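# Move the table caddy from desk to counter

## Task

Carry the table caddy off the desk and set it on the counter, standing upright, with all three of its items still upright inside it. Nothing new may end up on the floor. The spice jars are glass and break if they drop more than a few centimetres or are struck hard. The utility cart rolls if bumped. When finished, release the caddy and back the robot away. The robot must not topple or be left leaning.

## Robot and tools

ROBOT. TidyBot++: a base 0.54 m long, 0.50 m wide and 0.38 m tall on four powered casters, carrying one seven-joint arm with a two-finger gripper. The shoulder sits 0.12 m ahead of the base centre and 0.68 m up. Cameras: base_camera (pinhole, 644x364) and wrist_camera (fisheye, 644x476), which looks along the hand. The arm starts folded with the hand down; folded, it reaches up to 0.08 m past the base front and the elbow up to 1.15 m high. A downward-pointing hand reaches about 0.94 m high at most, and only near the base.

FRAMES. Base frame: origin on the floor below the base centre, x forward, y left, z up. hand_pose is in this frame and marks the point between the finger pads; its own z runs out along the fingers and its y is the opening direction. Odometry frame is the base frame as it was at scene start. heading is positive to the left (-3.142 to 3.142). base_tilt is in degrees, positive when leaning forward or right. Odometry counts wheel turns, so slip looks like travel and drift builds up; trust images.

execute_actions. Argument "actions": a list with zero or one action. An empty list just reports state and images. An action may hold:
- "base": exactly one key, each a relative offset from where the base last reported itself: translate_m (metres, -2 to 2, forward positive), strafe_m (metres, -2 to 2, left positive), rotate_rad (radians, -6.3 to 6.3, counter-clockwise from above positive).
- "joints": absolute targets in radians by name: joint_1_rad (any angle; positive is clockwise from above, opposite to heading), joint_2_rad shoulder (-2.249 to 2.249), joint_3_rad (any angle), joint_4_rad elbow (-2.579 to 2.579), joint_5_rad (any angle), joint_6_rad wrist (-2.099 to 2.099), joint_7_rad (any angle; with the hand down, positive turns it counter-clockwise from above, and 1.57 opens the fingers toward robot left/right), gripper_pos (0 fully open to 1 fully closed; pad gap about 85 x (1 - gripper_pos) mm). Done tolerances: ±0.039 for joints 1-4, ±0.056 for joints 5-7, ±0.03 gripper. Unbounded joints go the short way, so turn more than half a revolution in steps.
- "speeds": optional caps on this action's top speed: translate_m and strafe_m 0.05 to 0.5 m/s, rotate_rad 0.1 to 1.57 rad/s (the maxima are the defaults). A base move needing over 8.667 s at its cap is refused.
All motions in one action begin together. Unnamed joints or base may still be driving toward earlier targets. Unknown keys or out-of-range numbers reject the whole call. "cameras": list of base_camera, wrist_camera or all; omitted/null means all, [] means none. No action runs past 15 s.

ARM GEOMETRY. Upper arm 0.42 m, forearm 0.31 m, hand 0.31 m to the hand point. With joint_1_rad = 0, joint_3_rad = 3.14, joint_5_rad = 0 the arm moves in the x-z plane. Tilt from vertical (forward positive): upper arm = j2; forearm = j2 - j4; hand = j2 - j4 - j6. Hand point offset from shoulder: forward = sum of length x sin(tilt), up = sum of length x cos(tilt). Joints move up to 1.39 rad/s (1.22 for joints 5-7). From j3 = 3.14, raising j3 swings a forward-bent forearm to the right; raising j5 swings a bent hand right.

OTHER TOOLS. wait {seconds: 0 to 10}: lets the scene run, then reports like an empty action. zoom_image {camera, region [x0, y0, x1, y1]} in pixels of that camera's latest full image, at most 504x504. finished_scene {scene}: ends the current scene irreversibly and reports success; the goal must hold at that moment.

RESULTS. base_status and joint_status give how each motion ended: done, off_target (resting short, may still push), contact_stop or time_out (target dropped, holding in place). A blocked base can report done while short. "joint command not followed" with a "cause:" line means a self-collision check held back the arm targets (the gripper still acts); those joints read not_followed and may be retried later. on_its_own lists uncommanded changes. motor_effort is percent of max, bracket = peak, with offsets and noise. Gripper at 1 reading done means it closed on nothing; off_target shows the object's width stopped it. ARM HIT means the arm struck the base or itself (no check prevents base hits). A torque fault freezes arm and gripper for 10 s and skips the rest of the call; limits 104.5 N m joints 1-4, 51.3 N m joints 5-7. MOTOR HOT warns from 60 °C; at 75 °C an OVER-TEMPERATURE FAULT lets the arm sink and joints read limit_stop_at_motor_heat (resend targets). A reported stop cancels later motion calls in the same reply. The robot holds its last command while you think.

ACCURACY. Friction and load leave the hand a centimetre or more off; correct by sending last command + (wanted - read). The arm sags while holding something; never command a loaded joint to its read angle. Closed fingertips extend about 20 mm beyond the hand point, so keep low targets clear of the floor.

CALIBRATION. Each result lists any camera whose pose numbers changed; wrist_camera's pose also inherits joint-reading error.

AVOID. Dropping or knocking the glass jars; tipping the caddy; bumping the rolling cart; driving while the arm is snagged above about 0.8 m; pushing or pulling sideways on a raised hand (can lift wheels); base moves that ram the arm into things; holding the load long enough to overheat. Finish by opening the gripper and backing off.

Each tool is called after "Emit:" by a JSON object that holds its "op" and its "data", one argument or row to a line.

## Session

Emit:
{"op": "execute_actions", "data": {
  "actions": []
}}

Scene clock: 0.00 s.
base_odometry: x=+0.000 y=+0.000 heading=+0.000 (m, m, rad; odometry frame)
base_tilt: forward=+0.3 right=+0.2 (deg)
base_status: not commanded
joint_positions: joint_1_rad=+0.045 joint_2_rad=-0.311 joint_3_rad=+3.092 joint_4_rad=-2.530 joint_5_rad=-0.022 joint_6_rad=-0.840 joint_7_rad=+1.630 gripper_pos=+0.000
joint_status: not commanded
motor_effort: joint_1_rad=+0 joint_2_rad=-2 joint_3_rad=+1 joint_4_rad=+13 joint_5_rad=+0 joint_6_rad=+1 joint_7_rad=+0 (%)
hand_pose: x=+0.2662 y=+0.0051 z=+0.5822 quat_wxyz=(+0.000, +0.999, +0.024, +0.042) (m; base frame)
pictures: base_camera, wrist_camera
Images, in order (width x height): base_camera 644x364, wrist_camera 644x476.

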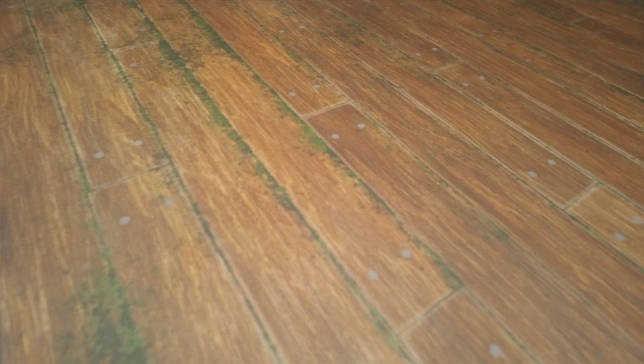

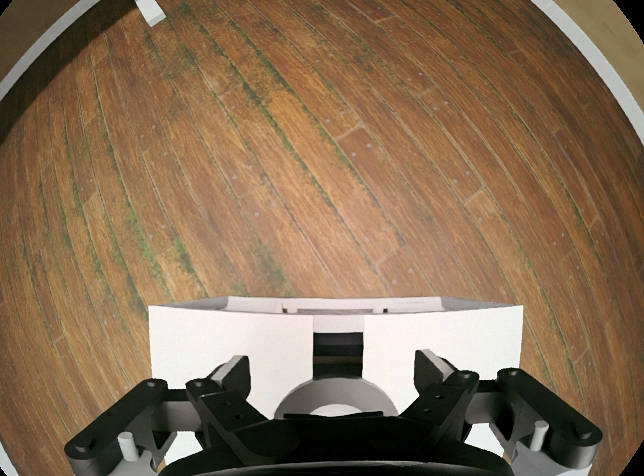

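Emit:
{"op": "execute_actions", "data": {
  "actions": [
    {"joints":{"joint_6_rad":0.45}}
  ],
  "cameras": ["wrist_camera"]
}}

Emit:
{"op": "execute_actions", "data": {
  "actions": [
    {"base":{"rotate_rad":2.1}}
  ],
  "cameras": ["wrist_camera"]
}}

Emit:
{"op": "execute_actions", "data": {
  "actions": [
    {"base":{"rotate_rad":2.1}}
  ],
  "cameras": ["wrist_camera"]
}}

Scene clock: 1.80 s.
base_odometry: x=+0.000 y=+0.000 heading=+0.000 (m, m, rad; odometry frame)
base_tilt: forward=+0.3 right=+0.1 (deg)
base_status: not commanded
joint_positions: joint_1_rad=+0.045 joint_2_rad=-0.311 joint_3_rad=+3.092 joint_4_rad=-2.530 joint_5_rad=-0.022 joint_6_rad=+0.438 joint_7_rad=+1.630 gripper_pos=+0.000
joint_status: all done
motor_effort: joint_1_rad=+0(0) joint_2_rad=-7(7) joint_3_rad=+1(1) joint_4_rad=+19(18) joint_5_rad=+1(0) joint_6_rad=+8(9) joint_7_rad=-1(0) (%)
hand_pose: x=+0.5448 y=+0.0014 z=+0.8274 quat_wxyz=(+0.021, +0.777, +0.018, +0.629) (m; base frame)
pictures: wrist_camera
camera_calibration (this result's frames):
wrist_camera: T_world_to_cam=[[0.0715142, -0.997157, 0.0237353, -0.0466543], [-0.126707, -0.0326855, -0.991401, 0.964872], [0.989359, 0.0678918, -0.128685, -0.304797], [0, 0, 0, 1]] pos_world=[0.427147, 0.00570894, 0.91846]
Images, in order (width x height): wrist_camera 644x476.

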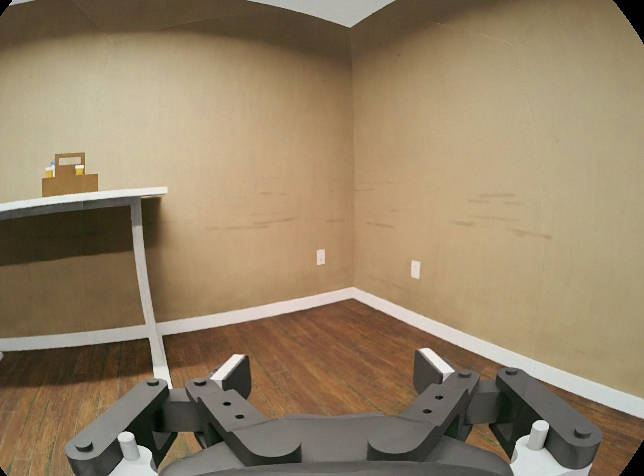

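Scene clock: 4.43 s.
base_odometry: x=+0.000 y=+0.000 heading=+2.099 (m, m, rad; odometry frame)
base_tilt: forward=+0.3 right=+0.2 (deg)
base_status: done
joint_positions: joint_1_rad=+0.045 joint_2_rad=-0.311 joint_3_rad=+3.092 joint_4_rad=-2.530 joint_5_rad=-0.022 joint_6_rad=+0.438 joint_7_rad=+1.630 gripper_pos=+0.000
joint_status: not commanded
motor_effort: joint_1_rad=+0(1) joint_2_rad=-7(8) joint_3_rad=+1(2) joint_4_rad=+18(19) joint_5_rad=+0(1) joint_6_rad=+8(8) joint_7_rad=+0(0) (%)
hand_pose: x=+0.5448 y=+0.0014 z=+0.8274 quat_wxyz=(+0.021, +0.777, +0.018, +0.629) (m; base frame)
pictures: wrist_camera
camera_calibration (this result's frames):
wrist_camera: T_world_to_cam=[[0.0715138, -0.997157, 0.023735, -0.046654], [-0.126708, -0.0326852, -0.991401, 0.964872], [0.989359, 0.0678915, -0.128685, -0.304797], [0, 0, 0, 1]] pos_world=[0.427147, 0.00570882, 0.91846]
Images, in order (width x height): wrist_camera 644x476.

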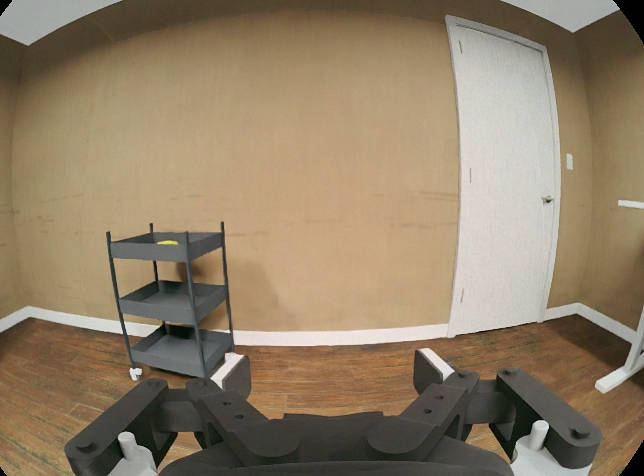

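Scene clock: 7.07 s.
base_odometry: x=+0.000 y=+0.000 heading=-2.085 (m, m, rad; odometry frame)
base_tilt: forward=+0.3 right=+0.2 (deg)
base_status: done
joint_positions: joint_1_rad=+0.045 joint_2_rad=-0.311 joint_3_rad=+3.092 joint_4_rad=-2.530 joint_5_rad=-0.022 joint_6_rad=+0.438 joint_7_rad=+1.630 gripper_pos=+0.000
joint_status: not commanded
motor_effort: joint_1_rad=-1(1) joint_2_rad=-7(8) joint_3_rad=+1(2) joint_4_rad=+18(18) joint_5_rad=+0(1) joint_6_rad=+8(9) joint_7_rad=+0(0) (%)
hand_pose: x=+0.5448 y=+0.0014 z=+0.8274 quat_wxyz=(+0.021, +0.777, +0.018, +0.629) (m; base frame)
pictures: wrist_camera
camera_calibration (this result's frames):
wrist_camera: T_world_to_cam=[[0.0715136, -0.997157, 0.0237349, -0.0466539], [-0.126708, -0.0326851, -0.991401, 0.964872], [0.989359, 0.0678913, -0.128685, -0.304797], [0, 0, 0, 1]] pos_world=[0.427147, 0.00570873, 0.91846]
Images, in order (width x height): wrist_camera 644x476.

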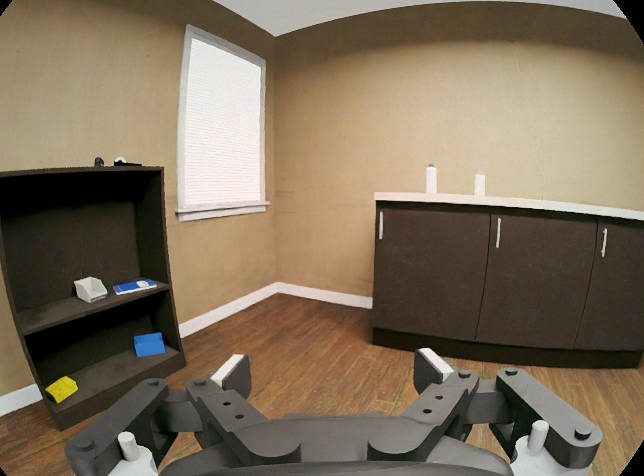

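Emit:
{"op": "execute_actions", "data": {
  "actions": [
    {"base":{"rotate_rad":2.9}}
  ]
}}

Scene clock: 10.47 s.
base_odometry: x=+0.000 y=+0.000 heading=+0.814 (m, m, rad; odometry frame)
base_tilt: forward=+0.3 right=+0.2 (deg)
base_status: done
joint_positions: joint_1_rad=+0.045 joint_2_rad=-0.311 joint_3_rad=+3.092 joint_4_rad=-2.530 joint_5_rad=-0.022 joint_6_rad=+0.438 joint_7_rad=+1.630 gripper_pos=+0.000
joint_status: not commanded
motor_effort: joint_1_rad=+0(2) joint_2_rad=-7(8) joint_3_rad=+1(2) joint_4_rad=+19(19) joint_5_rad=+0(1) joint_6_rad=+9(8) joint_7_rad=+0(0) (%)
hand_pose: x=+0.5448 y=+0.0014 z=+0.8274 quat_wxyz=(+0.021, +0.777, +0.018, +0.629) (m; base frame)
pictures: base_camera, wrist_camera
camera_calibration (this result's frames):
wrist_camera: T_world_to_cam=[[0.071514, -0.997157, 0.0237353, -0.0466542], [-0.126708, -0.0326855, -0.991401, 0.964872], [0.989359, 0.0678916, -0.128685, -0.304797], [0, 0, 0, 1]] pos_world=[0.427147, 0.00570889, 0.91846]
Images, in order (width x height): base_camera 644x364, wrist_camera 644x476.

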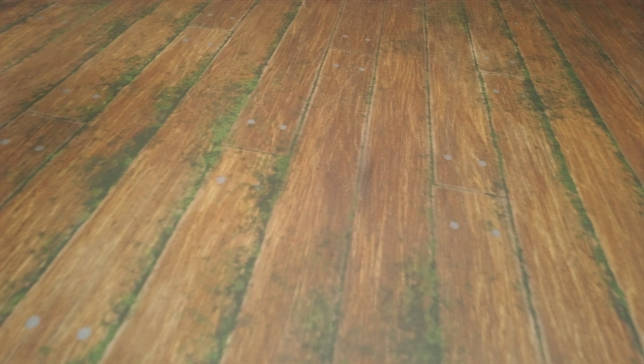

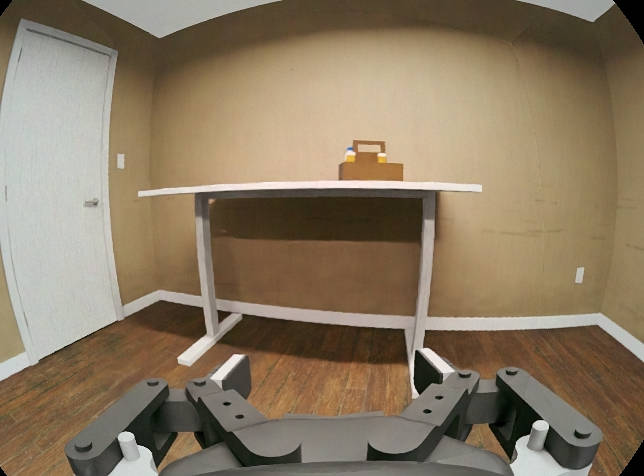

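Emit:
{"op": "execute_actions", "data": {
  "actions": [
    {"base":{"rotate_rad":-0.15},"joints":{"joint_1_rad":0,"joint_2_rad":0.0,"joint_3_rad":3.14,"joint_4_rad":-1.2,"joint_5_rad":0,"joint_6_rad":-0.45,"joint_7_rad":1.57}}
  ]
}}

Scene clock: 13.60 s.
base_odometry: x=+0.000 y=+0.000 heading=+0.665 (m, m, rad; odometry frame)
base_tilt: forward=+0.3 right=+0.2 (deg)
base_status: done
joint_positions: joint_1_rad=+0.022 joint_2_rad=-0.019 joint_3_rad=+3.119 joint_4_rad=-1.222 joint_5_rad=-0.022 joint_6_rad=-0.413 joint_7_rad=+1.592 gripper_pos=+0.000
joint_status: all done
motor_effort: joint_1_rad=+0(1) joint_2_rad=-20(20) joint_3_rad=+1(3) joint_4_rad=+21(21) joint_5_rad=+0(1) joint_6_rad=+9(9) joint_7_rad=+0(0) (%)
hand_pose: x=+0.7152 y=+0.0044 z=+1.2013 quat_wxyz=(-0.003, +0.723, +0.004, +0.691) (m; base frame)
pictures: base_camera, wrist_camera
camera_calibration (this result's frames):
wrist_camera: T_world_to_cam=[[0.0837526, -0.996317, -0.0183675, -0.0229285], [0.037866, 0.0216009, -0.999049, 1.2485], [0.995767, 0.0829775, 0.0395357, -0.632175], [0, 0, 0, 1]] pos_world=[0.584143, 0.00264331, 1.27189]
Images, in order (width x height): base_camera 644x364, wrist_camera 644x476.

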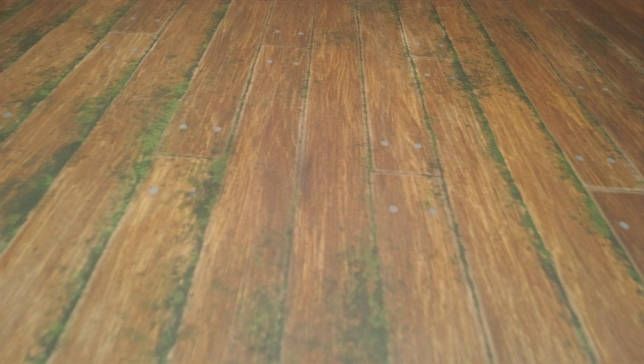

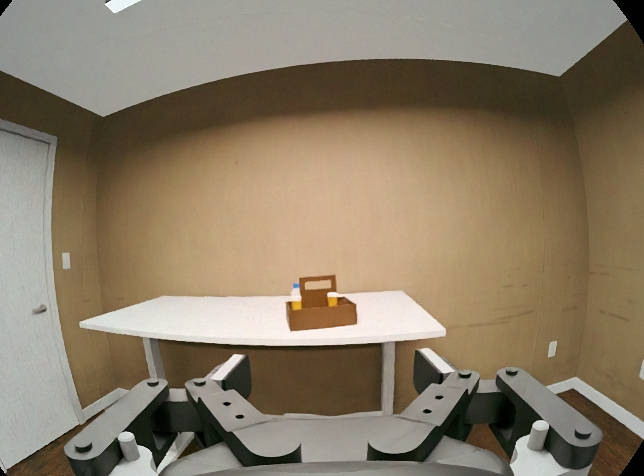

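Emit:
{"op": "execute_actions", "data": {
  "actions": [
    {"base":{"translate_m":0.5}}
  ],
  "cameras": ["wrist_camera"]
}}

Emit:
{"op": "zoom_image", "data": {
  "camera": "wrist_camera",
  "region": [240, 240, 400, 360]
}}

Scene clock: 16.03 s.
base_odometry: x=+0.393 y=+0.309 heading=+0.665 (m, m, rad; odometry frame)
base_tilt: forward=+0.3 right=+0.2 (deg)
base_status: done
joint_positions: joint_1_rad=+0.021 joint_2_rad=+0.003 joint_3_rad=+3.120 joint_4_rad=-1.220 joint_5_rad=-0.022 joint_6_rad=-0.417 joint_7_rad=+1.592 gripper_pos=+0.000
joint_status: not commanded
motor_effort: joint_1_rad=+0(0) joint_2_rad=-22(25) joint_3_rad=+1(2) joint_4_rad=+21(22) joint_5_rad=+0(0) joint_6_rad=+9(9) joint_7_rad=+0(0) (%)
hand_pose: x=+0.7262 y=+0.0043 z=+1.1880 quat_wxyz=(-0.003, +0.731, +0.004, +0.682) (m; base frame)
pictures: wrist_camera
camera_calibration (this result's frames):
wrist_camera: T_world_to_cam=[[0.0835937, -0.996282, -0.0208363, -0.0211346], [0.0137925, 0.0220643, -0.999661, 1.25299], [0.996404, 0.083278, 0.0155856, -0.614654], [0, 0, 0, 1]] pos_world=[0.596929, 0.00248474, 1.26171]
Images, in order (width x height): wrist_camera 644x476.

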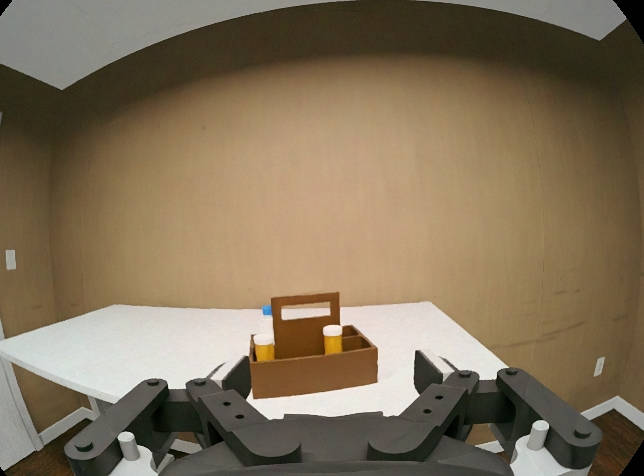

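Region (240, 240, 400, 360) of wrist_camera's 644x476 image, scaled by 3.150; it fills the top 378 rows of this view, and the rest is white.

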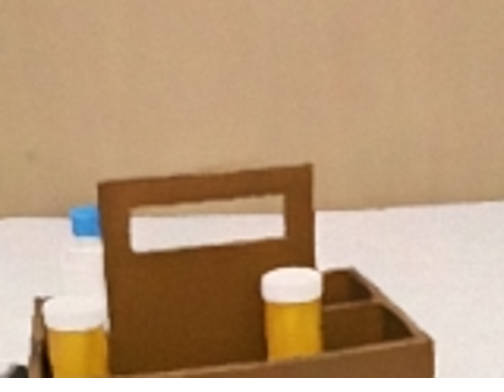

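Emit:
{"op": "execute_actions", "data": {
  "actions": [
    {"base":{"rotate_rad":0.3}}
  ],
  "cameras": []
}}

Emit:
{"op": "execute_actions", "data": {
  "actions": [
    {"base":{"strafe_m":-0.273},"joints":{"joint_1_rad":-0.02,"joint_2_rad":0.3,"joint_3_rad":3.16,"joint_4_rad":-1.0,"joint_5_rad":0.02,"joint_6_rad":-0.28,"joint_7_rad":1.55}}
  ],
  "cameras": ["wrist_camera"]
}}

Scene clock: 19.23 s.
base_odometry: x=+0.393 y=+0.309 heading=+0.965 (m, m, rad; odometry frame)
base_tilt: forward=+0.3 right=+0.2 (deg)
base_status: done
joint_positions: joint_1_rad=+0.003 joint_2_rad=+0.003 joint_3_rad=+3.131 joint_4_rad=-1.220 joint_5_rad=-0.022 joint_6_rad=-0.417 joint_7_rad=+1.592 gripper_pos=+0.000
joint_status: not commanded
motor_effort: joint_1_rad=-1(3) joint_2_rad=-21(23) joint_3_rad=+0(4) joint_4_rad=+20(21) joint_5_rad=+0(0) joint_6_rad=+9(9) joint_7_rad=+0(1) (%)
hand_pose: x=+0.7263 y=+0.0086 z=+1.1879 quat_wxyz=(-0.005, +0.731, +0.006, +0.682) (m; base frame)
pictures: none
No camera images: the call's "cameras" was empty. Leave "cameras" out to get every camera's image.

Scene clock: 21.07 s.
base_odometry: x=+0.618 y=+0.154 heading=+0.965 (m, m, rad; odometry frame)
base_tilt: forward=+0.4 right=+0.2 (deg)
base_status: done
joint_positions: joint_1_rad=-0.006 joint_2_rad=+0.307 joint_3_rad=+3.150 joint_4_rad=-1.024 joint_5_rad=-0.011 joint_6_rad=-0.316 joint_7_rad=+1.572 gripper_pos=+0.000
joint_status: all done
motor_effort: joint_1_rad=-1(2) joint_2_rad=-33(36) joint_3_rad=+0(3) joint_4_rad=+22(24) joint_5_rad=+0(1) joint_6_rad=+8(9) joint_7_rad=+0(1) (%)
hand_pose: x=+0.8619 y=+0.0018 z=+1.1338 quat_wxyz=(-0.003, +0.734, -0.002, +0.680) (m; base frame)
pictures: wrist_camera
camera_calibration (this result's frames):
wrist_camera: T_world_to_cam=[[0.0745475, -0.996793, -0.0290899, -0.0189129], [0.00716172, 0.0297055, -0.999533, 1.20255], [0.997192, 0.0743043, 0.00935322, -0.74243], [0, 0, 0, 1]] pos_world=[0.733142, 0.000591067, 1.20839]
Images, in order (width x height): wrist_camera 644x476.

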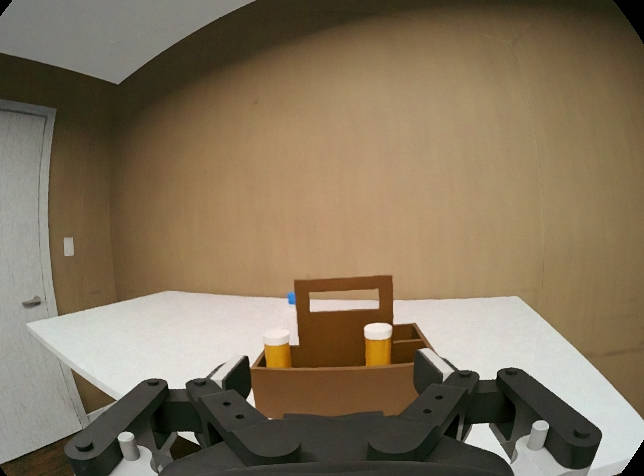

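Emit:
{"op": "execute_actions", "data": {
  "actions": [
    {"base":{"rotate_rad":1.4}}
  ],
  "cameras": []
}}

Emit:
{"op": "execute_actions", "data": {
  "actions": [
    {"base":{"translate_m":-0.85},"joints":{"joint_1_rad":-0.02,"joint_2_rad":0.29,"joint_3_rad":3.15,"joint_4_rad":-0.67,"joint_5_rad":0.03,"joint_6_rad":-0.87,"joint_7_rad":1.55}}
  ],
  "cameras": []
}}

Emit:
{"op": "execute_actions", "data": {
  "actions": [
    {"base":{"strafe_m":-1.11}}
  ]
}}

Scene clock: 24.53 s.
base_odometry: x=+0.618 y=+0.154 heading=+2.365 (m, m, rad; odometry frame)
base_tilt: forward=+0.3 right=+0.2 (deg)
base_status: done
joint_positions: joint_1_rad=-0.028 joint_2_rad=+0.308 joint_3_rad=+3.154 joint_4_rad=-1.024 joint_5_rad=-0.010 joint_6_rad=-0.316 joint_7_rad=+1.572 gripper_pos=+0.000
joint_status: not commanded
motor_effort: joint_1_rad=+0(5) joint_2_rad=-33(37) joint_3_rad=+0(4) joint_4_rad=+22(23) joint_5_rad=+0(1) joint_6_rad=+8(9) joint_7_rad=+0(0) (%)
hand_pose: x=+0.8621 y=+0.0167 z=+1.1333 quat_wxyz=(-0.008, +0.734, +0.006, +0.679) (m; base frame)
pictures: none
No camera images: the call's "cameras" was empty. Leave "cameras" out to get every camera's image.

Scene clock: 27.53 s.
base_odometry: x=+1.225 y=-0.441 heading=+2.365 (m, m, rad; odometry frame)
base_tilt: forward=+0.3 right=+0.2 (deg)
base_status: done
joint_positions: joint_1_rad=-0.028 joint_2_rad=+0.292 joint_3_rad=+3.154 joint_4_rad=-0.691 joint_5_rad=-0.003 joint_6_rad=-0.838 joint_7_rad=+1.572 gripper_pos=+0.000
joint_status: all done
motor_effort: joint_1_rad=-1(2) joint_2_rad=-30(38) joint_3_rad=+0(1) joint_4_rad=+20(24) joint_5_rad=+0(0) joint_6_rad=+9(8) joint_7_rad=+0(1) (%)
hand_pose: x=+0.8032 y=+0.0154 z=+1.1821 quat_wxyz=(-0.005, +0.790, +0.008, +0.613) (m; base frame)
pictures: none
No camera images: the call's "cameras" was empty. Leave "cameras" out to get every camera's image.

Scene clock: 31.10 s.
base_odometry: x=+2.003 y=+0.350 heading=+2.365 (m, m, rad; odometry frame)
base_tilt: forward=+0.3 right=+0.2 (deg)
base_status: done
joint_positions: joint_1_rad=-0.026 joint_2_rad=+0.292 joint_3_rad=+3.153 joint_4_rad=-0.691 joint_5_rad=+0.001 joint_6_rad=-0.838 joint_7_rad=+1.572 gripper_pos=+0.000
joint_status: not commanded
motor_effort: joint_1_rad=+0(4) joint_2_rad=-29(32) joint_3_rad=+1(3) joint_4_rad=+19(20) joint_5_rad=+1(1) joint_6_rad=+8(9) joint_7_rad=+0(0) (%)
hand_pose: x=+0.8032 y=+0.0129 z=+1.1822 quat_wxyz=(-0.002, +0.790, +0.007, +0.613) (m; base frame)
pictures: base_camera, wrist_camera
camera_calibration (this result's frames):
wrist_camera: T_world_to_cam=[[0.0835285, -0.996086, -0.0288968, -0.00958279], [-0.165742, 0.0147073, -0.986059, 1.37416], [0.982625, 0.0871535, -0.163865, -0.468831], [0, 0, 0, 1]] pos_world=[0.689241, 0.0111048, 1.2779]
Images, in order (width x height): base_camera 644x364, wrist_camera 644x476.

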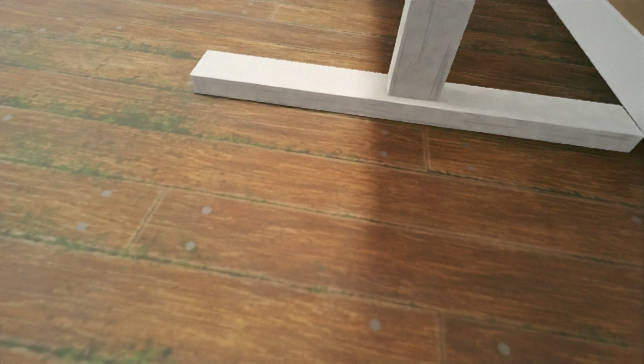

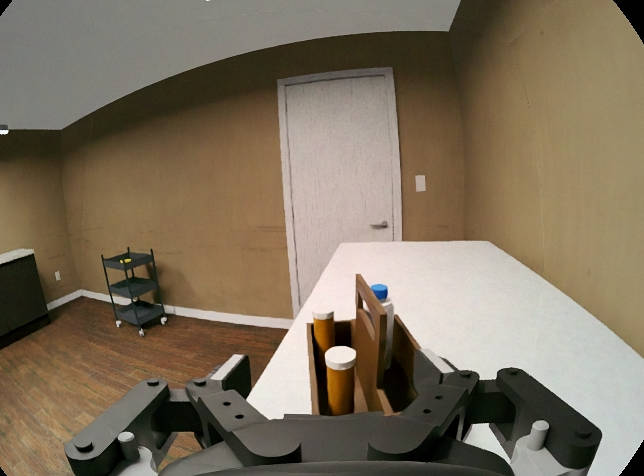

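Emit:
{"op": "execute_actions", "data": {
  "actions": [
    {"base":{"strafe_m":-0.035},"joints":{"joint_2_rad":0.33,"gripper_pos":0.3}}
  ],
  "cameras": []
}}

Emit:
{"op": "execute_actions", "data": {
  "actions": [
    {"base":{"translate_m":0.08},"speeds":{"translate_m":0.1}}
  ],
  "cameras": ["wrist_camera"]
}}

Scene clock: 32.47 s.
base_odometry: x=+2.028 y=+0.375 heading=+2.365 (m, m, rad; odometry frame)
base_tilt: forward=+0.3 right=+0.1 (deg)
base_status: done
joint_positions: joint_1_rad=-0.019 joint_2_rad=+0.321 joint_3_rad=+3.153 joint_4_rad=-0.689 joint_5_rad=+0.002 joint_6_rad=-0.838 joint_7_rad=+1.572 gripper_pos=+0.300
joint_status: all done
motor_effort: joint_1_rad=-1(3) joint_2_rad=-31(32) joint_3_rad=+0(1) joint_4_rad=+19(20) joint_5_rad=+0(1) joint_6_rad=+8(9) joint_7_rad=+0(0) (%)
hand_pose: x=+0.8174 y=+0.0081 z=+1.1629 quat_wxyz=(+0.000, +0.798, +0.005, +0.602) (m; base frame)
pictures: none
No camera images: the call's "cameras" was empty. Leave "cameras" out to get every camera's image.

Scene clock: 33.77 s.
base_odometry: x=+1.971 y=+0.432 heading=+2.364 (m, m, rad; odometry frame)
base_tilt: forward=+0.4 right=+0.2 (deg)
base_status: done
joint_positions: joint_1_rad=-0.019 joint_2_rad=+0.327 joint_3_rad=+3.153 joint_4_rad=-0.689 joint_5_rad=+0.002 joint_6_rad=-0.839 joint_7_rad=+1.572 gripper_pos=+0.300
joint_status: not commanded
motor_effort: joint_1_rad=+0(1) joint_2_rad=-31(34) joint_3_rad=+0(0) joint_4_rad=+19(21) joint_5_rad=+0(0) joint_6_rad=+8(8) joint_7_rad=+0(0) (%)
hand_pose: x=+0.8204 y=+0.0081 z=+1.1586 quat_wxyz=(+0.000, +0.800, +0.005, +0.600) (m; base frame)
pictures: wrist_camera
camera_calibration (this result's frames):
wrist_camera: T_world_to_cam=[[0.0750467, -0.996712, -0.0305592, -0.0075609], [-0.198963, 0.0150627, -0.979891, 1.37391], [0.977129, 0.0796177, -0.197178, -0.445999], [0, 0, 0, 1]] pos_world=[0.709724, 0.00727853, 1.25811]
Images, in order (width x height): wrist_camera 644x476.

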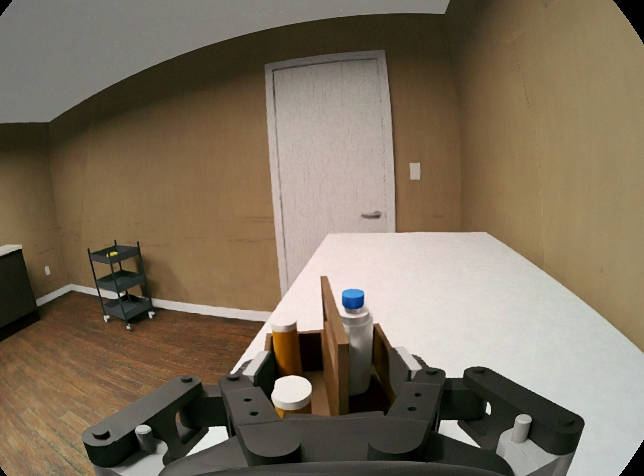

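Emit:
{"op": "execute_actions", "data": {
  "actions": [
    {"base":{"translate_m":0.07},"speeds":{"translate_m":0.06}}
  ],
  "cameras": ["wrist_camera"]
}}

Scene clock: 35.60 s.
base_odometry: x=+1.921 y=+0.481 heading=+2.364 (m, m, rad; odometry frame)
base_tilt: forward=+0.4 right=+0.2 (deg)
base_status: done
joint_positions: joint_1_rad=-0.019 joint_2_rad=+0.328 joint_3_rad=+3.153 joint_4_rad=-0.689 joint_5_rad=+0.002 joint_6_rad=-0.839 joint_7_rad=+1.572 gripper_pos=+0.300
joint_status: not commanded
motor_effort: joint_1_rad=+0(2) joint_2_rad=-32(35) joint_3_rad=+0(0) joint_4_rad=+19(20) joint_5_rad=+0(0) joint_6_rad=+8(9) joint_7_rad=+0(0) (%)
hand_pose: x=+0.8208 y=+0.0081 z=+1.1579 quat_wxyz=(+0.001, +0.800, +0.005, +0.600) (m; base frame)
pictures: wrist_camera
camera_calibration (this result's frames):
wrist_camera: T_world_to_cam=[[0.0750175, -0.996712, -0.0306124, -0.0075207], [-0.199892, 0.0150451, -0.979702, 1.3739], [0.976942, 0.079614, -0.198106, -0.445339], [0, 0, 0, 1]] pos_world=[0.710266, 0.00728879, 1.25756]
Images, in order (width x height): wrist_camera 644x476.

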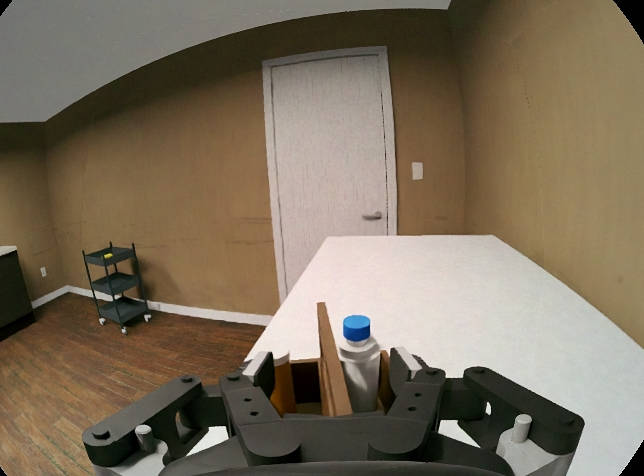

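Emit:
{"op": "execute_actions", "data": {
  "actions": [
    {"joints":{"joint_2_rad":0.357}}
  ],
  "cameras": []
}}

Emit:
{"op": "execute_actions", "data": {
  "actions": [
    {"base":{"translate_m":0.02},"speeds":{"translate_m":0.05}}
  ],
  "cameras": ["wrist_camera"]
}}

Emit:
{"op": "zoom_image", "data": {
  "camera": "wrist_camera",
  "region": [220, 280, 460, 476]
}}

Scene clock: 36.70 s.
base_odometry: x=+1.921 y=+0.481 heading=+2.364 (m, m, rad; odometry frame)
base_tilt: forward=+0.3 right=+0.2 (deg)
base_status: not commanded
joint_positions: joint_1_rad=-0.019 joint_2_rad=+0.345 joint_3_rad=+3.153 joint_4_rad=-0.689 joint_5_rad=+0.002 joint_6_rad=-0.839 joint_7_rad=+1.572 gripper_pos=+0.300
joint_status: all done
motor_effort: joint_1_rad=+0(0) joint_2_rad=-32(33) joint_3_rad=+0(0) joint_4_rad=+19(19) joint_5_rad=+0(0) joint_6_rad=+8(9) joint_7_rad=+0(0) (%)
hand_pose: x=+0.8289 y=+0.0083 z=+1.1458 quat_wxyz=(+0.001, +0.805, +0.005, +0.593) (m; base frame)
pictures: none
No camera images: the call's "cameras" was empty. Leave "cameras" out to get every camera's image.

Scene clock: 37.53 s.
base_odometry: x=+1.907 y=+0.495 heading=+2.364 (m, m, rad; odometry frame)
base_tilt: forward=+0.3 right=+0.2 (deg)
base_status: done
joint_positions: joint_1_rad=-0.019 joint_2_rad=+0.349 joint_3_rad=+3.153 joint_4_rad=-0.689 joint_5_rad=+0.002 joint_6_rad=-0.839 joint_7_rad=+1.572 gripper_pos=+0.300
joint_status: not commanded
motor_effort: joint_1_rad=+0(2) joint_2_rad=-32(35) joint_3_rad=+1(0) joint_4_rad=+19(20) joint_5_rad=+0(0) joint_6_rad=+9(9) joint_7_rad=-1(0) (%)
hand_pose: x=+0.8307 y=+0.0083 z=+1.1430 quat_wxyz=(+0.001, +0.807, +0.005, +0.591) (m; base frame)
pictures: wrist_camera
camera_calibration (this result's frames):
wrist_camera: T_world_to_cam=[[0.0743618, -0.996725, -0.0317863, -0.00664683], [-0.220445, 0.0146562, -0.975289, 1.37333], [0.972561, 0.0795314, -0.218633, -0.430883], [0, 0, 0, 1]] pos_world=[0.722298, 0.0075159, 1.24498]
Images, in order (width x height): wrist_camera 644x476.

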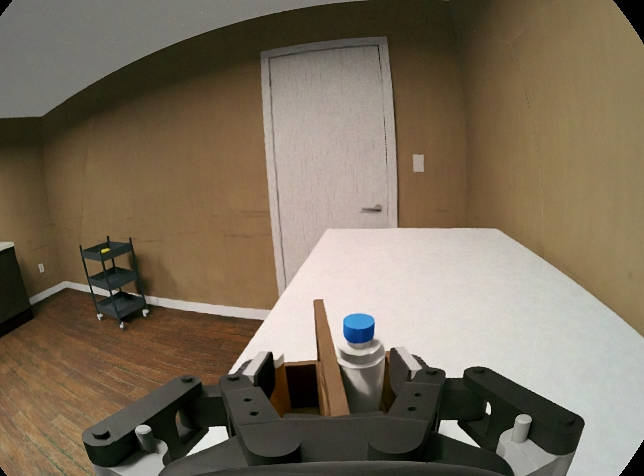

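Region (220, 280, 460, 476) of wrist_camera's 644x476 image, scaled by 2.100; it fills the top 412 rows of this view, and the rest is white.

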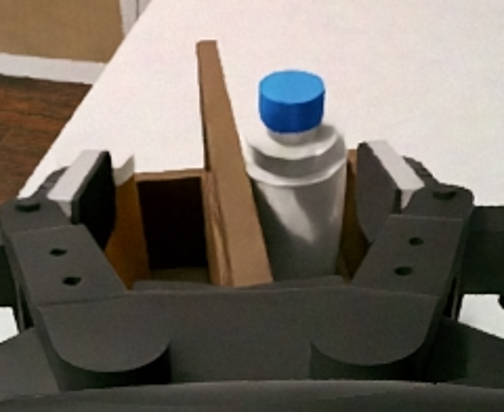

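Emit:
{"op": "execute_actions", "data": {
  "actions": [
    {"joints":{"gripper_pos":1.0}}
  ],
  "cameras": ["wrist_camera"]
}}

Scene clock: 38.53 s.
base_odometry: x=+1.907 y=+0.495 heading=+2.364 (m, m, rad; odometry frame)
base_tilt: forward=+0.3 right=+0.2 (deg)
base_status: not commanded
joint_positions: joint_1_rad=-0.019 joint_2_rad=+0.349 joint_3_rad=+3.153 joint_4_rad=-0.689 joint_5_rad=+0.003 joint_6_rad=-0.839 joint_7_rad=+1.572 gripper_pos=+0.946
joint_status: gripper_pos off_target (ended at +0.946, target +1.000)
motor_effort: joint_1_rad=-1(3) joint_2_rad=-32(33) joint_3_rad=+0(4) joint_4_rad=+19(19) joint_5_rad=+0(3) joint_6_rad=+8(9) joint_7_rad=+0(0) (%)
hand_pose: x=+0.8307 y=+0.0081 z=+1.1429 quat_wxyz=(+0.001, +0.807, +0.005, +0.591) (m; base frame)
pictures: wrist_camera
camera_calibration (this result's frames):
wrist_camera: T_world_to_cam=[[0.0737989, -0.99678, -0.0313536, -0.00686668], [-0.220913, 0.0143186, -0.975188, 1.37345], [0.972497, 0.0788943, -0.219145, -0.430221], [0, 0, 0, 1]] pos_world=[0.722309, 0.00743148, 1.24488]
Images, in order (width x height): wrist_camera 644x476.

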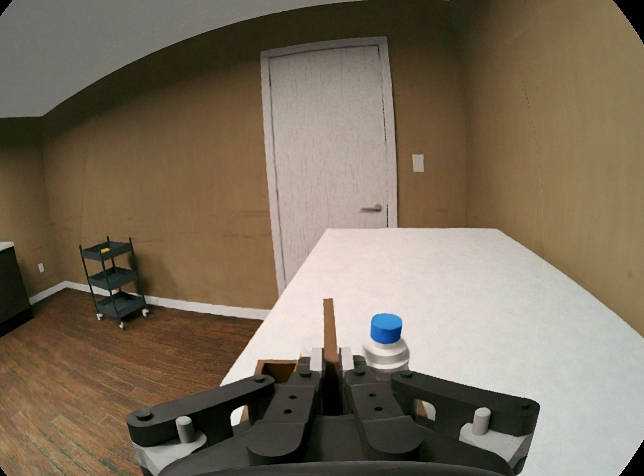

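Emit:
{"op": "execute_actions", "data": {
  "actions": [
    {"joints":{"joint_2_rad":0.25,"joint_6_rad":-0.80},"speeds":{}}
  ],
  "cameras": ["wrist_camera"]
}}

action 0: "speeds" must be an object that gives a speed for at least one key that is commanded beside it, as in {"translate_m": 0.5}; or leave "speeds" out

Emit:
{"op": "execute_actions", "data": {
  "actions": [
    {"joints":{"joint_2_rad":0.29,"joint_6_rad":-0.94}}
  ],
  "cameras": ["wrist_camera"]
}}

Scene clock: 39.73 s.
base_odometry: x=+1.907 y=+0.495 heading=+2.364 (m, m, rad; odometry frame)
base_tilt: forward=+0.3 right=+0.2 (deg)
base_status: not commanded
joint_positions: joint_1_rad=-0.019 joint_2_rad=+0.312 joint_3_rad=+3.153 joint_4_rad=-0.689 joint_5_rad=+0.003 joint_6_rad=-0.914 joint_7_rad=+1.572 gripper_pos=+0.947
joint_status: all done
motor_effort: joint_1_rad=-1(0) joint_2_rad=-31(35) joint_3_rad=+0(0) joint_4_rad=+20(20) joint_5_rad=+0(1) joint_6_rad=+9(10) joint_7_rad=+0(0) (%)
hand_pose: x=+0.8061 y=+0.0076 z=+1.1467 quat_wxyz=(+0.001, +0.818, +0.005, +0.576) (m; base frame)
pictures: wrist_camera
camera_calibration (this result's frames):
wrist_camera: T_world_to_cam=[[0.0720996, -0.996806, -0.0343443, -0.000634007], [-0.25761, 0.0146545, -0.966138, 1.39097], [0.963555, 0.0785056, -0.255731, -0.356241], [0, 0, 0, 1]] pos_world=[0.701632, 0.00695089, 1.25275]
Images, in order (width x height): wrist_camera 644x476.

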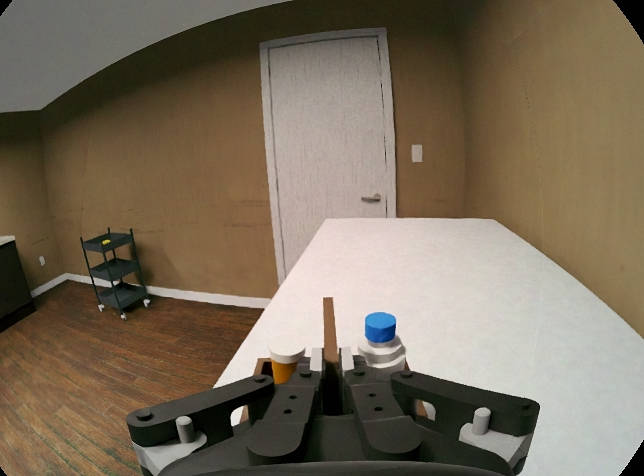

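Emit:
{"op": "execute_actions", "data": {
  "actions": [
    {"joints":{"joint_2_rad":0.26,"joint_4_rad":-0.57,"joint_6_rad":-1.03}}
  ],
  "cameras": ["wrist_camera"]
}}

Scene clock: 40.83 s.
base_odometry: x=+1.907 y=+0.495 heading=+2.364 (m, m, rad; odometry frame)
base_tilt: forward=+0.3 right=+0.2 (deg)
base_status: not commanded
joint_positions: joint_1_rad=-0.019 joint_2_rad=+0.302 joint_3_rad=+3.153 joint_4_rad=-0.620 joint_5_rad=+0.003 joint_6_rad=-1.024 joint_7_rad=+1.572 gripper_pos=+0.947
joint_status: joint_2_rad off_target (ended at +0.302, target +0.260); joint_4_rad off_target (ended at -0.620, target -0.570); the others done
motor_effort: joint_1_rad=+0(1) joint_2_rad=-35(36) joint_3_rad=+1(0) joint_4_rad=+23(22) joint_5_rad=+0(0) joint_6_rad=+13(13) joint_7_rad=-1(0) (%)
hand_pose: x=+0.7845 y=+0.0074 z=+1.1592 quat_wxyz=(+0.001, +0.827, +0.004, +0.563) (m; base frame)
pictures: wrist_camera
camera_calibration (this result's frames):
wrist_camera: T_world_to_cam=[[0.0705997, -0.996832, -0.0366207, 0.00492051], [-0.287713, 0.0148025, -0.957602, 1.41117], [0.955111, 0.0781427, -0.285757, -0.290754], [0, 0, 0, 1]] pos_world=[0.683366, 0.00673647, 1.26843]
Images, in order (width x height): wrist_camera 644x476.

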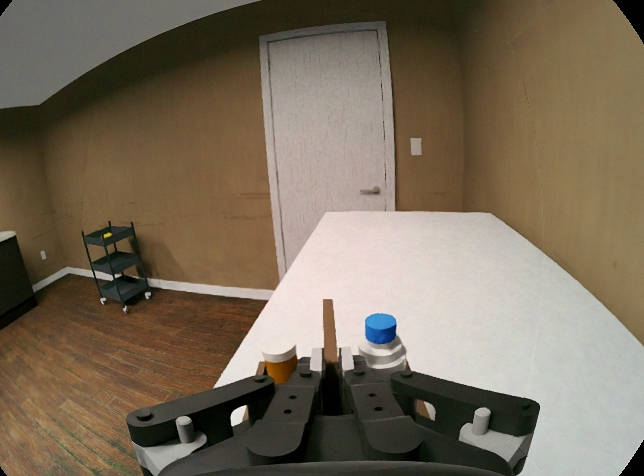

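Emit:
{"op": "execute_actions", "data": {
  "actions": [
    {"joints":{"joint_2_rad":0.21,"joint_4_rad":-0.54,"joint_6_rad":-1.02}}
  ],
  "cameras": ["wrist_camera"]
}}

Scene clock: 41.97 s.
base_odometry: x=+1.907 y=+0.495 heading=+2.364 (m, m, rad; odometry frame)
base_tilt: forward=+0.3 right=+0.1 (deg)
base_status: not commanded
joint_positions: joint_1_rad=-0.019 joint_2_rad=+0.242 joint_3_rad=+3.153 joint_4_rad=-0.585 joint_5_rad=+0.003 joint_6_rad=-1.024 joint_7_rad=+1.572 gripper_pos=+0.947
joint_status: joint_4_rad off_target (ended at -0.585, target -0.540); the others done
motor_effort: joint_1_rad=-1(1) joint_2_rad=-32(39) joint_3_rad=+0(0) joint_4_rad=+23(26) joint_5_rad=+0(0) joint_6_rad=+13(13) joint_7_rad=-1(0) (%)
hand_pose: x=+0.7505 y=+0.0068 z=+1.2169 quat_wxyz=(+0.001, +0.799, +0.004, +0.601) (m; base frame)
pictures: wrist_camera
camera_calibration (this result's frames):
wrist_camera: T_world_to_cam=[[0.0739279, -0.996777, -0.0311478, -0.000268104], [-0.195691, 0.0161263, -0.980533, 1.41544], [0.977875, 0.0785841, -0.193868, -0.37071], [0, 0, 0, 1]] pos_world=[0.639517, 0.00603878, 1.31601]
Images, in order (width x height): wrist_camera 644x476.

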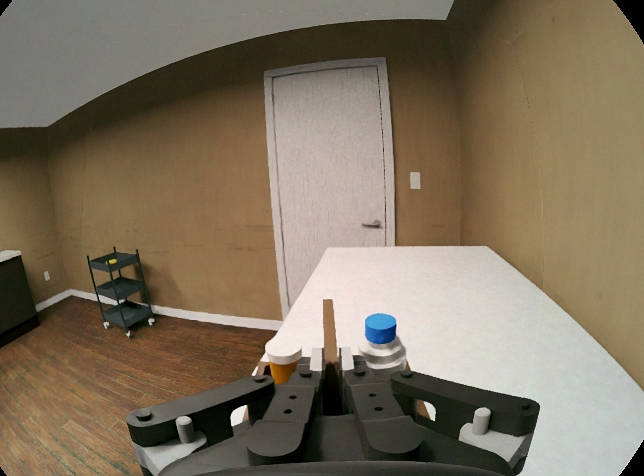

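Emit:
{"op": "execute_actions", "data": {
  "actions": [
    {"base":{"translate_m":-0.45},"speeds":{"translate_m":0.3}}
  ],
  "cameras": []
}}

Emit:
{"op": "execute_actions", "data": {
  "actions": [
    {"base":{"rotate_rad":1.44},"speeds":{"rotate_rad":0.7}}
  ],
  "cameras": ["wrist_camera"]
}}

Scene clock: 44.93 s.
base_odometry: x=+2.227 y=+0.179 heading=+2.363 (m, m, rad; odometry frame)
base_tilt: forward=+0.3 right=+0.2 (deg)
base_status: done
joint_positions: joint_1_rad=-0.019 joint_2_rad=+0.239 joint_3_rad=+3.153 joint_4_rad=-0.584 joint_5_rad=+0.003 joint_6_rad=-1.024 joint_7_rad=+1.572 gripper_pos=+0.947
joint_status: not commanded
motor_effort: joint_1_rad=+0(4) joint_2_rad=-33(37) joint_3_rad=+0(3) joint_4_rad=+22(24) joint_5_rad=+0(2) joint_6_rad=+13(14) joint_7_rad=-1(1) (%)
hand_pose: x=+0.7485 y=+0.0066 z=+1.2195 quat_wxyz=(+0.001, +0.798, +0.004, +0.603) (m; base frame)
pictures: none
No camera images: the call's "cameras" was empty. Leave "cameras" out to get every camera's image.

Scene clock: 47.73 s.
base_odometry: x=+2.227 y=+0.179 heading=-2.481 (m, m, rad; odometry frame)
base_tilt: forward=+0.3 right=+0.2 (deg)
base_status: done
joint_positions: joint_1_rad=-0.023 joint_2_rad=+0.239 joint_3_rad=+3.151 joint_4_rad=-0.584 joint_5_rad=+0.009 joint_6_rad=-1.024 joint_7_rad=+1.572 gripper_pos=+0.947
joint_status: not commanded
motor_effort: joint_1_rad=+0(5) joint_2_rad=-32(34) joint_3_rad=+0(2) joint_4_rad=+22(23) joint_5_rad=+0(2) joint_6_rad=+13(13) joint_7_rad=+0(1) (%)
hand_pose: x=+0.7485 y=+0.0088 z=+1.2195 quat_wxyz=(+0.002, +0.798, +0.006, +0.603) (m; base frame)
pictures: wrist_camera
camera_calibration (this result's frames):
wrist_camera: T_world_to_cam=[[0.0759862, -0.996751, -0.026713, -0.00502914], [-0.191399, 0.0117116, -0.981442, 1.41558], [0.978567, 0.0796889, -0.189887, -0.373764], [0, 0, 0, 1]] pos_world=[0.637076, 0.00819331, 1.3182]
Images, in order (width x height): wrist_camera 644x476.

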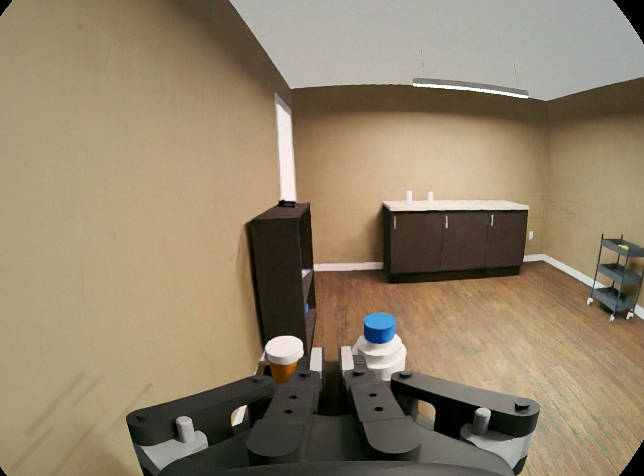

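Emit:
{"op": "execute_actions", "data": {
  "actions": [
    {"base":{"strafe_m":-0.4},"speeds":{"strafe_m":0.35}}
  ],
  "cameras": []
}}

Emit:
{"op": "execute_actions", "data": {
  "actions": [
    {"base":{"translate_m":1.5},"speeds":{"translate_m":0.4}}
  ],
  "cameras": []
}}

Emit:
{"op": "execute_actions", "data": {
  "actions": [
    {"base":{"strafe_m":-1.4},"speeds":{"strafe_m":0.35}}
  ]
}}

Scene clock: 50.17 s.
base_odometry: x=+1.981 y=+0.495 heading=-2.480 (m, m, rad; odometry frame)
base_tilt: forward=+0.3 right=+0.2 (deg)
base_status: done
joint_positions: joint_1_rad=-0.022 joint_2_rad=+0.239 joint_3_rad=+3.151 joint_4_rad=-0.584 joint_5_rad=+0.009 joint_6_rad=-1.024 joint_7_rad=+1.572 gripper_pos=+0.947
joint_status: not commanded
motor_effort: joint_1_rad=+0(3) joint_2_rad=-32(33) joint_3_rad=+0(1) joint_4_rad=+22(23) joint_5_rad=+0(1) joint_6_rad=+13(13) joint_7_rad=-1(1) (%)
hand_pose: x=+0.7485 y=+0.0081 z=+1.2195 quat_wxyz=(+0.002, +0.798, +0.006, +0.603) (m; base frame)
pictures: none
No camera images: the call's "cameras" was empty. Leave "cameras" out to get every camera's image.

Scene clock: 55.00 s.
base_odometry: x=+0.797 y=-0.426 heading=-2.481 (m, m, rad; odometry frame)
base_tilt: forward=+0.3 right=+0.1 (deg)
base_status: done
joint_positions: joint_1_rad=-0.022 joint_2_rad=+0.243 joint_3_rad=+3.151 joint_4_rad=-0.584 joint_5_rad=+0.009 joint_6_rad=-1.024 joint_7_rad=+1.572 gripper_pos=+0.947
joint_status: not commanded
motor_effort: joint_1_rad=-1(1) joint_2_rad=-33(35) joint_3_rad=+0(1) joint_4_rad=+23(24) joint_5_rad=+0(1) joint_6_rad=+13(14) joint_7_rad=-1(1) (%)
hand_pose: x=+0.7505 y=+0.0082 z=+1.2174 quat_wxyz=(+0.002, +0.799, +0.006, +0.602) (m; base frame)
pictures: none
No camera images: the call's "cameras" was empty. Leave "cameras" out to get every camera's image.

Scene clock: 60.07 s.
base_odometry: x=-0.064 y=+0.679 heading=-2.480 (m, m, rad; odometry frame)
base_tilt: forward=+0.3 right=+0.2 (deg)
base_status: done
joint_positions: joint_1_rad=-0.021 joint_2_rad=+0.243 joint_3_rad=+3.151 joint_4_rad=-0.584 joint_5_rad=+0.009 joint_6_rad=-1.024 joint_7_rad=+1.572 gripper_pos=+0.947
joint_status: not commanded
motor_effort: joint_1_rad=+0(4) joint_2_rad=-32(34) joint_3_rad=+0(2) joint_4_rad=+22(23) joint_5_rad=+0(1) joint_6_rad=+14(14) joint_7_rad=-1(1) (%)
hand_pose: x=+0.7505 y=+0.0076 z=+1.2174 quat_wxyz=(+0.002, +0.799, +0.005, +0.602) (m; base frame)
pictures: base_camera, wrist_camera
camera_calibration (this result's frames):
wrist_camera: T_world_to_cam=[[0.0739569, -0.996899, -0.0268796, -0.00468545], [-0.194794, 0.0119936, -0.980771, 1.41557], [0.978052, 0.0777708, -0.193303, -0.371441], [0, 0, 0, 1]] pos_world=[0.63938, 0.0072386, 1.31642]
Images, in order (width x height): base_camera 644x364, wrist_camera 644x476.

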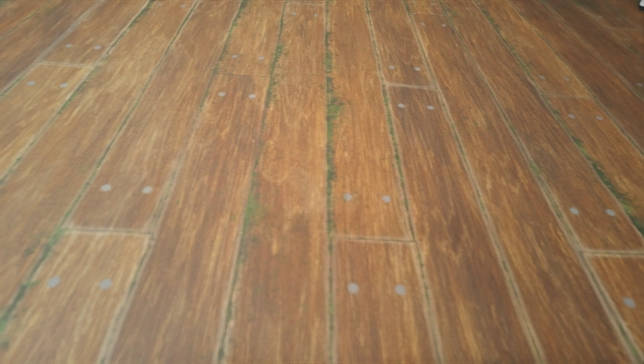

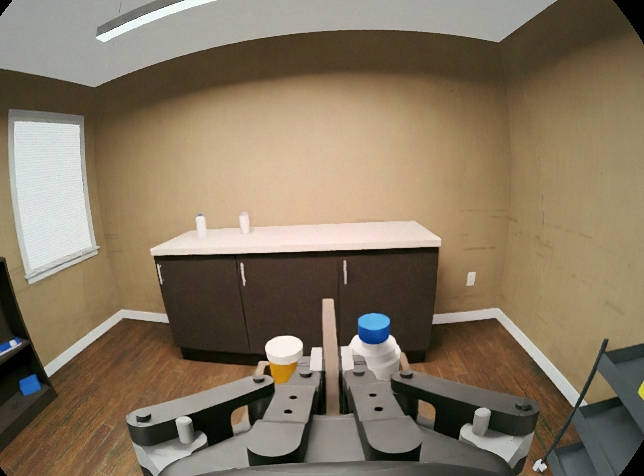

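Emit:
{"op": "execute_actions", "data": {
  "actions": [
    {"base":{"translate_m":1.3},"speeds":{"translate_m":0.4}}
  ]
}}

Scene clock: 64.50 s.
base_odometry: x=-1.090 y=-0.119 heading=-2.481 (m, m, rad; odometry frame)
base_tilt: forward=+0.3 right=+0.2 (deg)
base_status: done
joint_positions: joint_1_rad=-0.021 joint_2_rad=+0.243 joint_3_rad=+3.151 joint_4_rad=-0.583 joint_5_rad=+0.009 joint_6_rad=-1.025 joint_7_rad=+1.572 gripper_pos=+0.947
joint_status: not commanded
motor_effort: joint_1_rad=+0(1) joint_2_rad=-33(36) joint_3_rad=+0(0) joint_4_rad=+22(24) joint_5_rad=+0(0) joint_6_rad=+12(14) joint_7_rad=+0(1) (%)
hand_pose: x=+0.7507 y=+0.0076 z=+1.2172 quat_wxyz=(+0.002, +0.799, +0.005, +0.602) (m; base frame)
pictures: base_camera, wrist_camera
camera_calibration (this result's frames):
wrist_camera: T_world_to_cam=[[0.0739476, -0.996899, -0.0268957, -0.00467343], [-0.195104, 0.0119866, -0.980709, 1.4156], [0.977991, 0.0777685, -0.193613, -0.371253], [0, 0, 0, 1]] pos_world=[0.639618, 0.00724469, 1.31629]
Images, in order (width x height): base_camera 644x364, wrist_camera 644x476.

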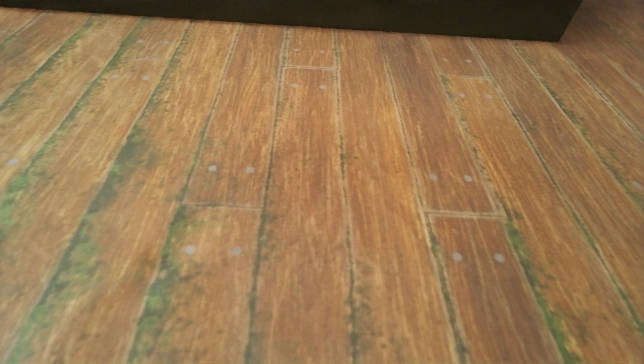

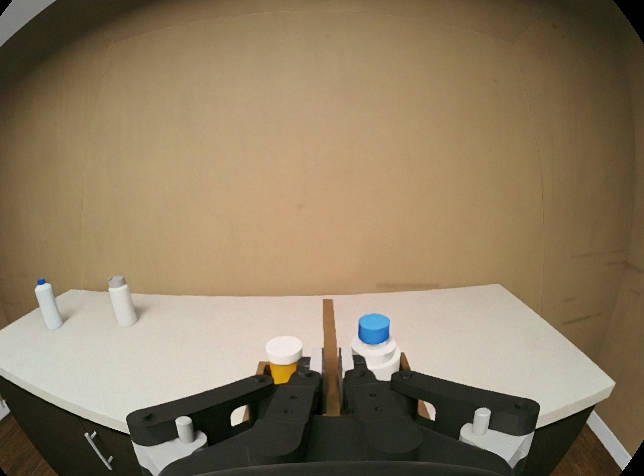

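Emit:
{"op": "execute_actions", "data": {
  "actions": [
    {"base":{"translate_m":0.48},"speeds":{"translate_m":0.25}}
  ],
  "cameras": []
}}

Emit:
{"op": "execute_actions", "data": {
  "actions": [
    {"joints":{"joint_2_rad":0.27,"joint_4_rad":-0.68,"joint_6_rad":-0.95}}
  ]
}}

Scene clock: 67.50 s.
base_odometry: x=-1.470 y=-0.413 heading=-2.481 (m, m, rad; odometry frame)
base_tilt: forward=+0.4 right=+0.2 (deg)
base_status: done
joint_positions: joint_1_rad=-0.021 joint_2_rad=+0.243 joint_3_rad=+3.151 joint_4_rad=-0.583 joint_5_rad=+0.009 joint_6_rad=-1.025 joint_7_rad=+1.572 gripper_pos=+0.947
joint_status: not commanded
motor_effort: joint_1_rad=+0(1) joint_2_rad=-33(36) joint_3_rad=+0(0) joint_4_rad=+22(24) joint_5_rad=+0(0) joint_6_rad=+13(14) joint_7_rad=-1(1) (%)
hand_pose: x=+0.7505 y=+0.0076 z=+1.2175 quat_wxyz=(+0.002, +0.799, +0.005, +0.602) (m; base frame)
pictures: none
No camera images: the call's "cameras" was empty. Leave "cameras" out to get every camera's image.

Scene clock: 68.77 s.
base_odometry: x=-1.470 y=-0.413 heading=-2.481 (m, m, rad; odometry frame)
base_tilt: forward=+0.3 right=+0.2 (deg)
base_status: not commanded
joint_positions: joint_1_rad=-0.021 joint_2_rad=+0.303 joint_3_rad=+3.151 joint_4_rad=-0.690 joint_5_rad=+0.009 joint_6_rad=-1.012 joint_7_rad=+1.572 gripper_pos=+0.947
joint_status: joint_6_rad off_target (ended at -1.012, target -0.950); the others done
motor_effort: joint_1_rad=+0(1) joint_2_rad=-35(39) joint_3_rad=+0(0) joint_4_rad=+22(25) joint_5_rad=+0(0) joint_6_rad=+12(13) joint_7_rad=-1(1) (%)
hand_pose: x=+0.7906 y=+0.0082 z=+1.1237 quat_wxyz=(+0.003, +0.843, +0.006, +0.538) (m; base frame)
pictures: base_camera, wrist_camera
camera_calibration (this result's frames):
wrist_camera: T_world_to_cam=[[0.0689501, -0.996988, -0.0355107, 0.00411533], [-0.343925, 0.00965813, -0.938948, 1.40244], [0.936462, 0.0769535, -0.342223, -0.228612], [0, 0, 0, 1]] pos_world=[0.696135, 0.00815057, 1.23872]
Images, in order (width x height): base_camera 644x364, wrist_camera 644x476.

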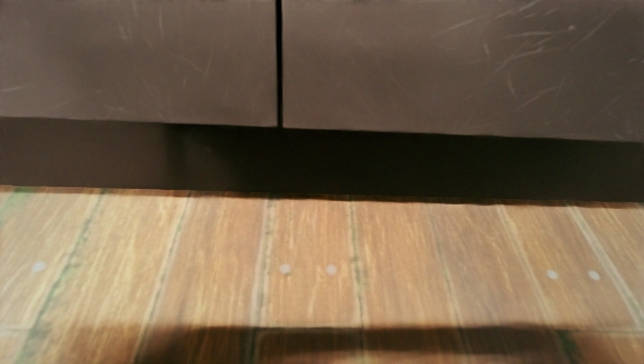

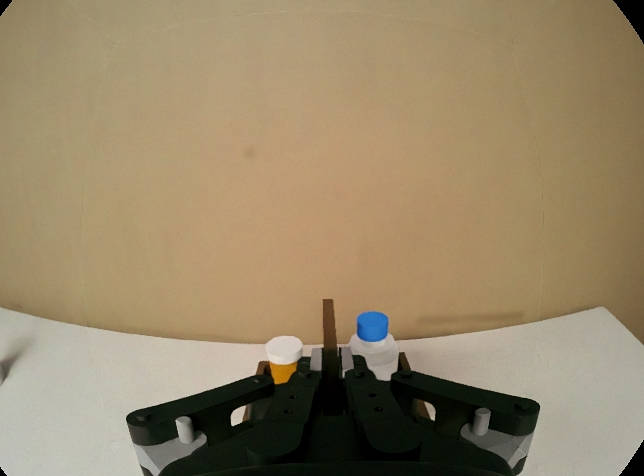

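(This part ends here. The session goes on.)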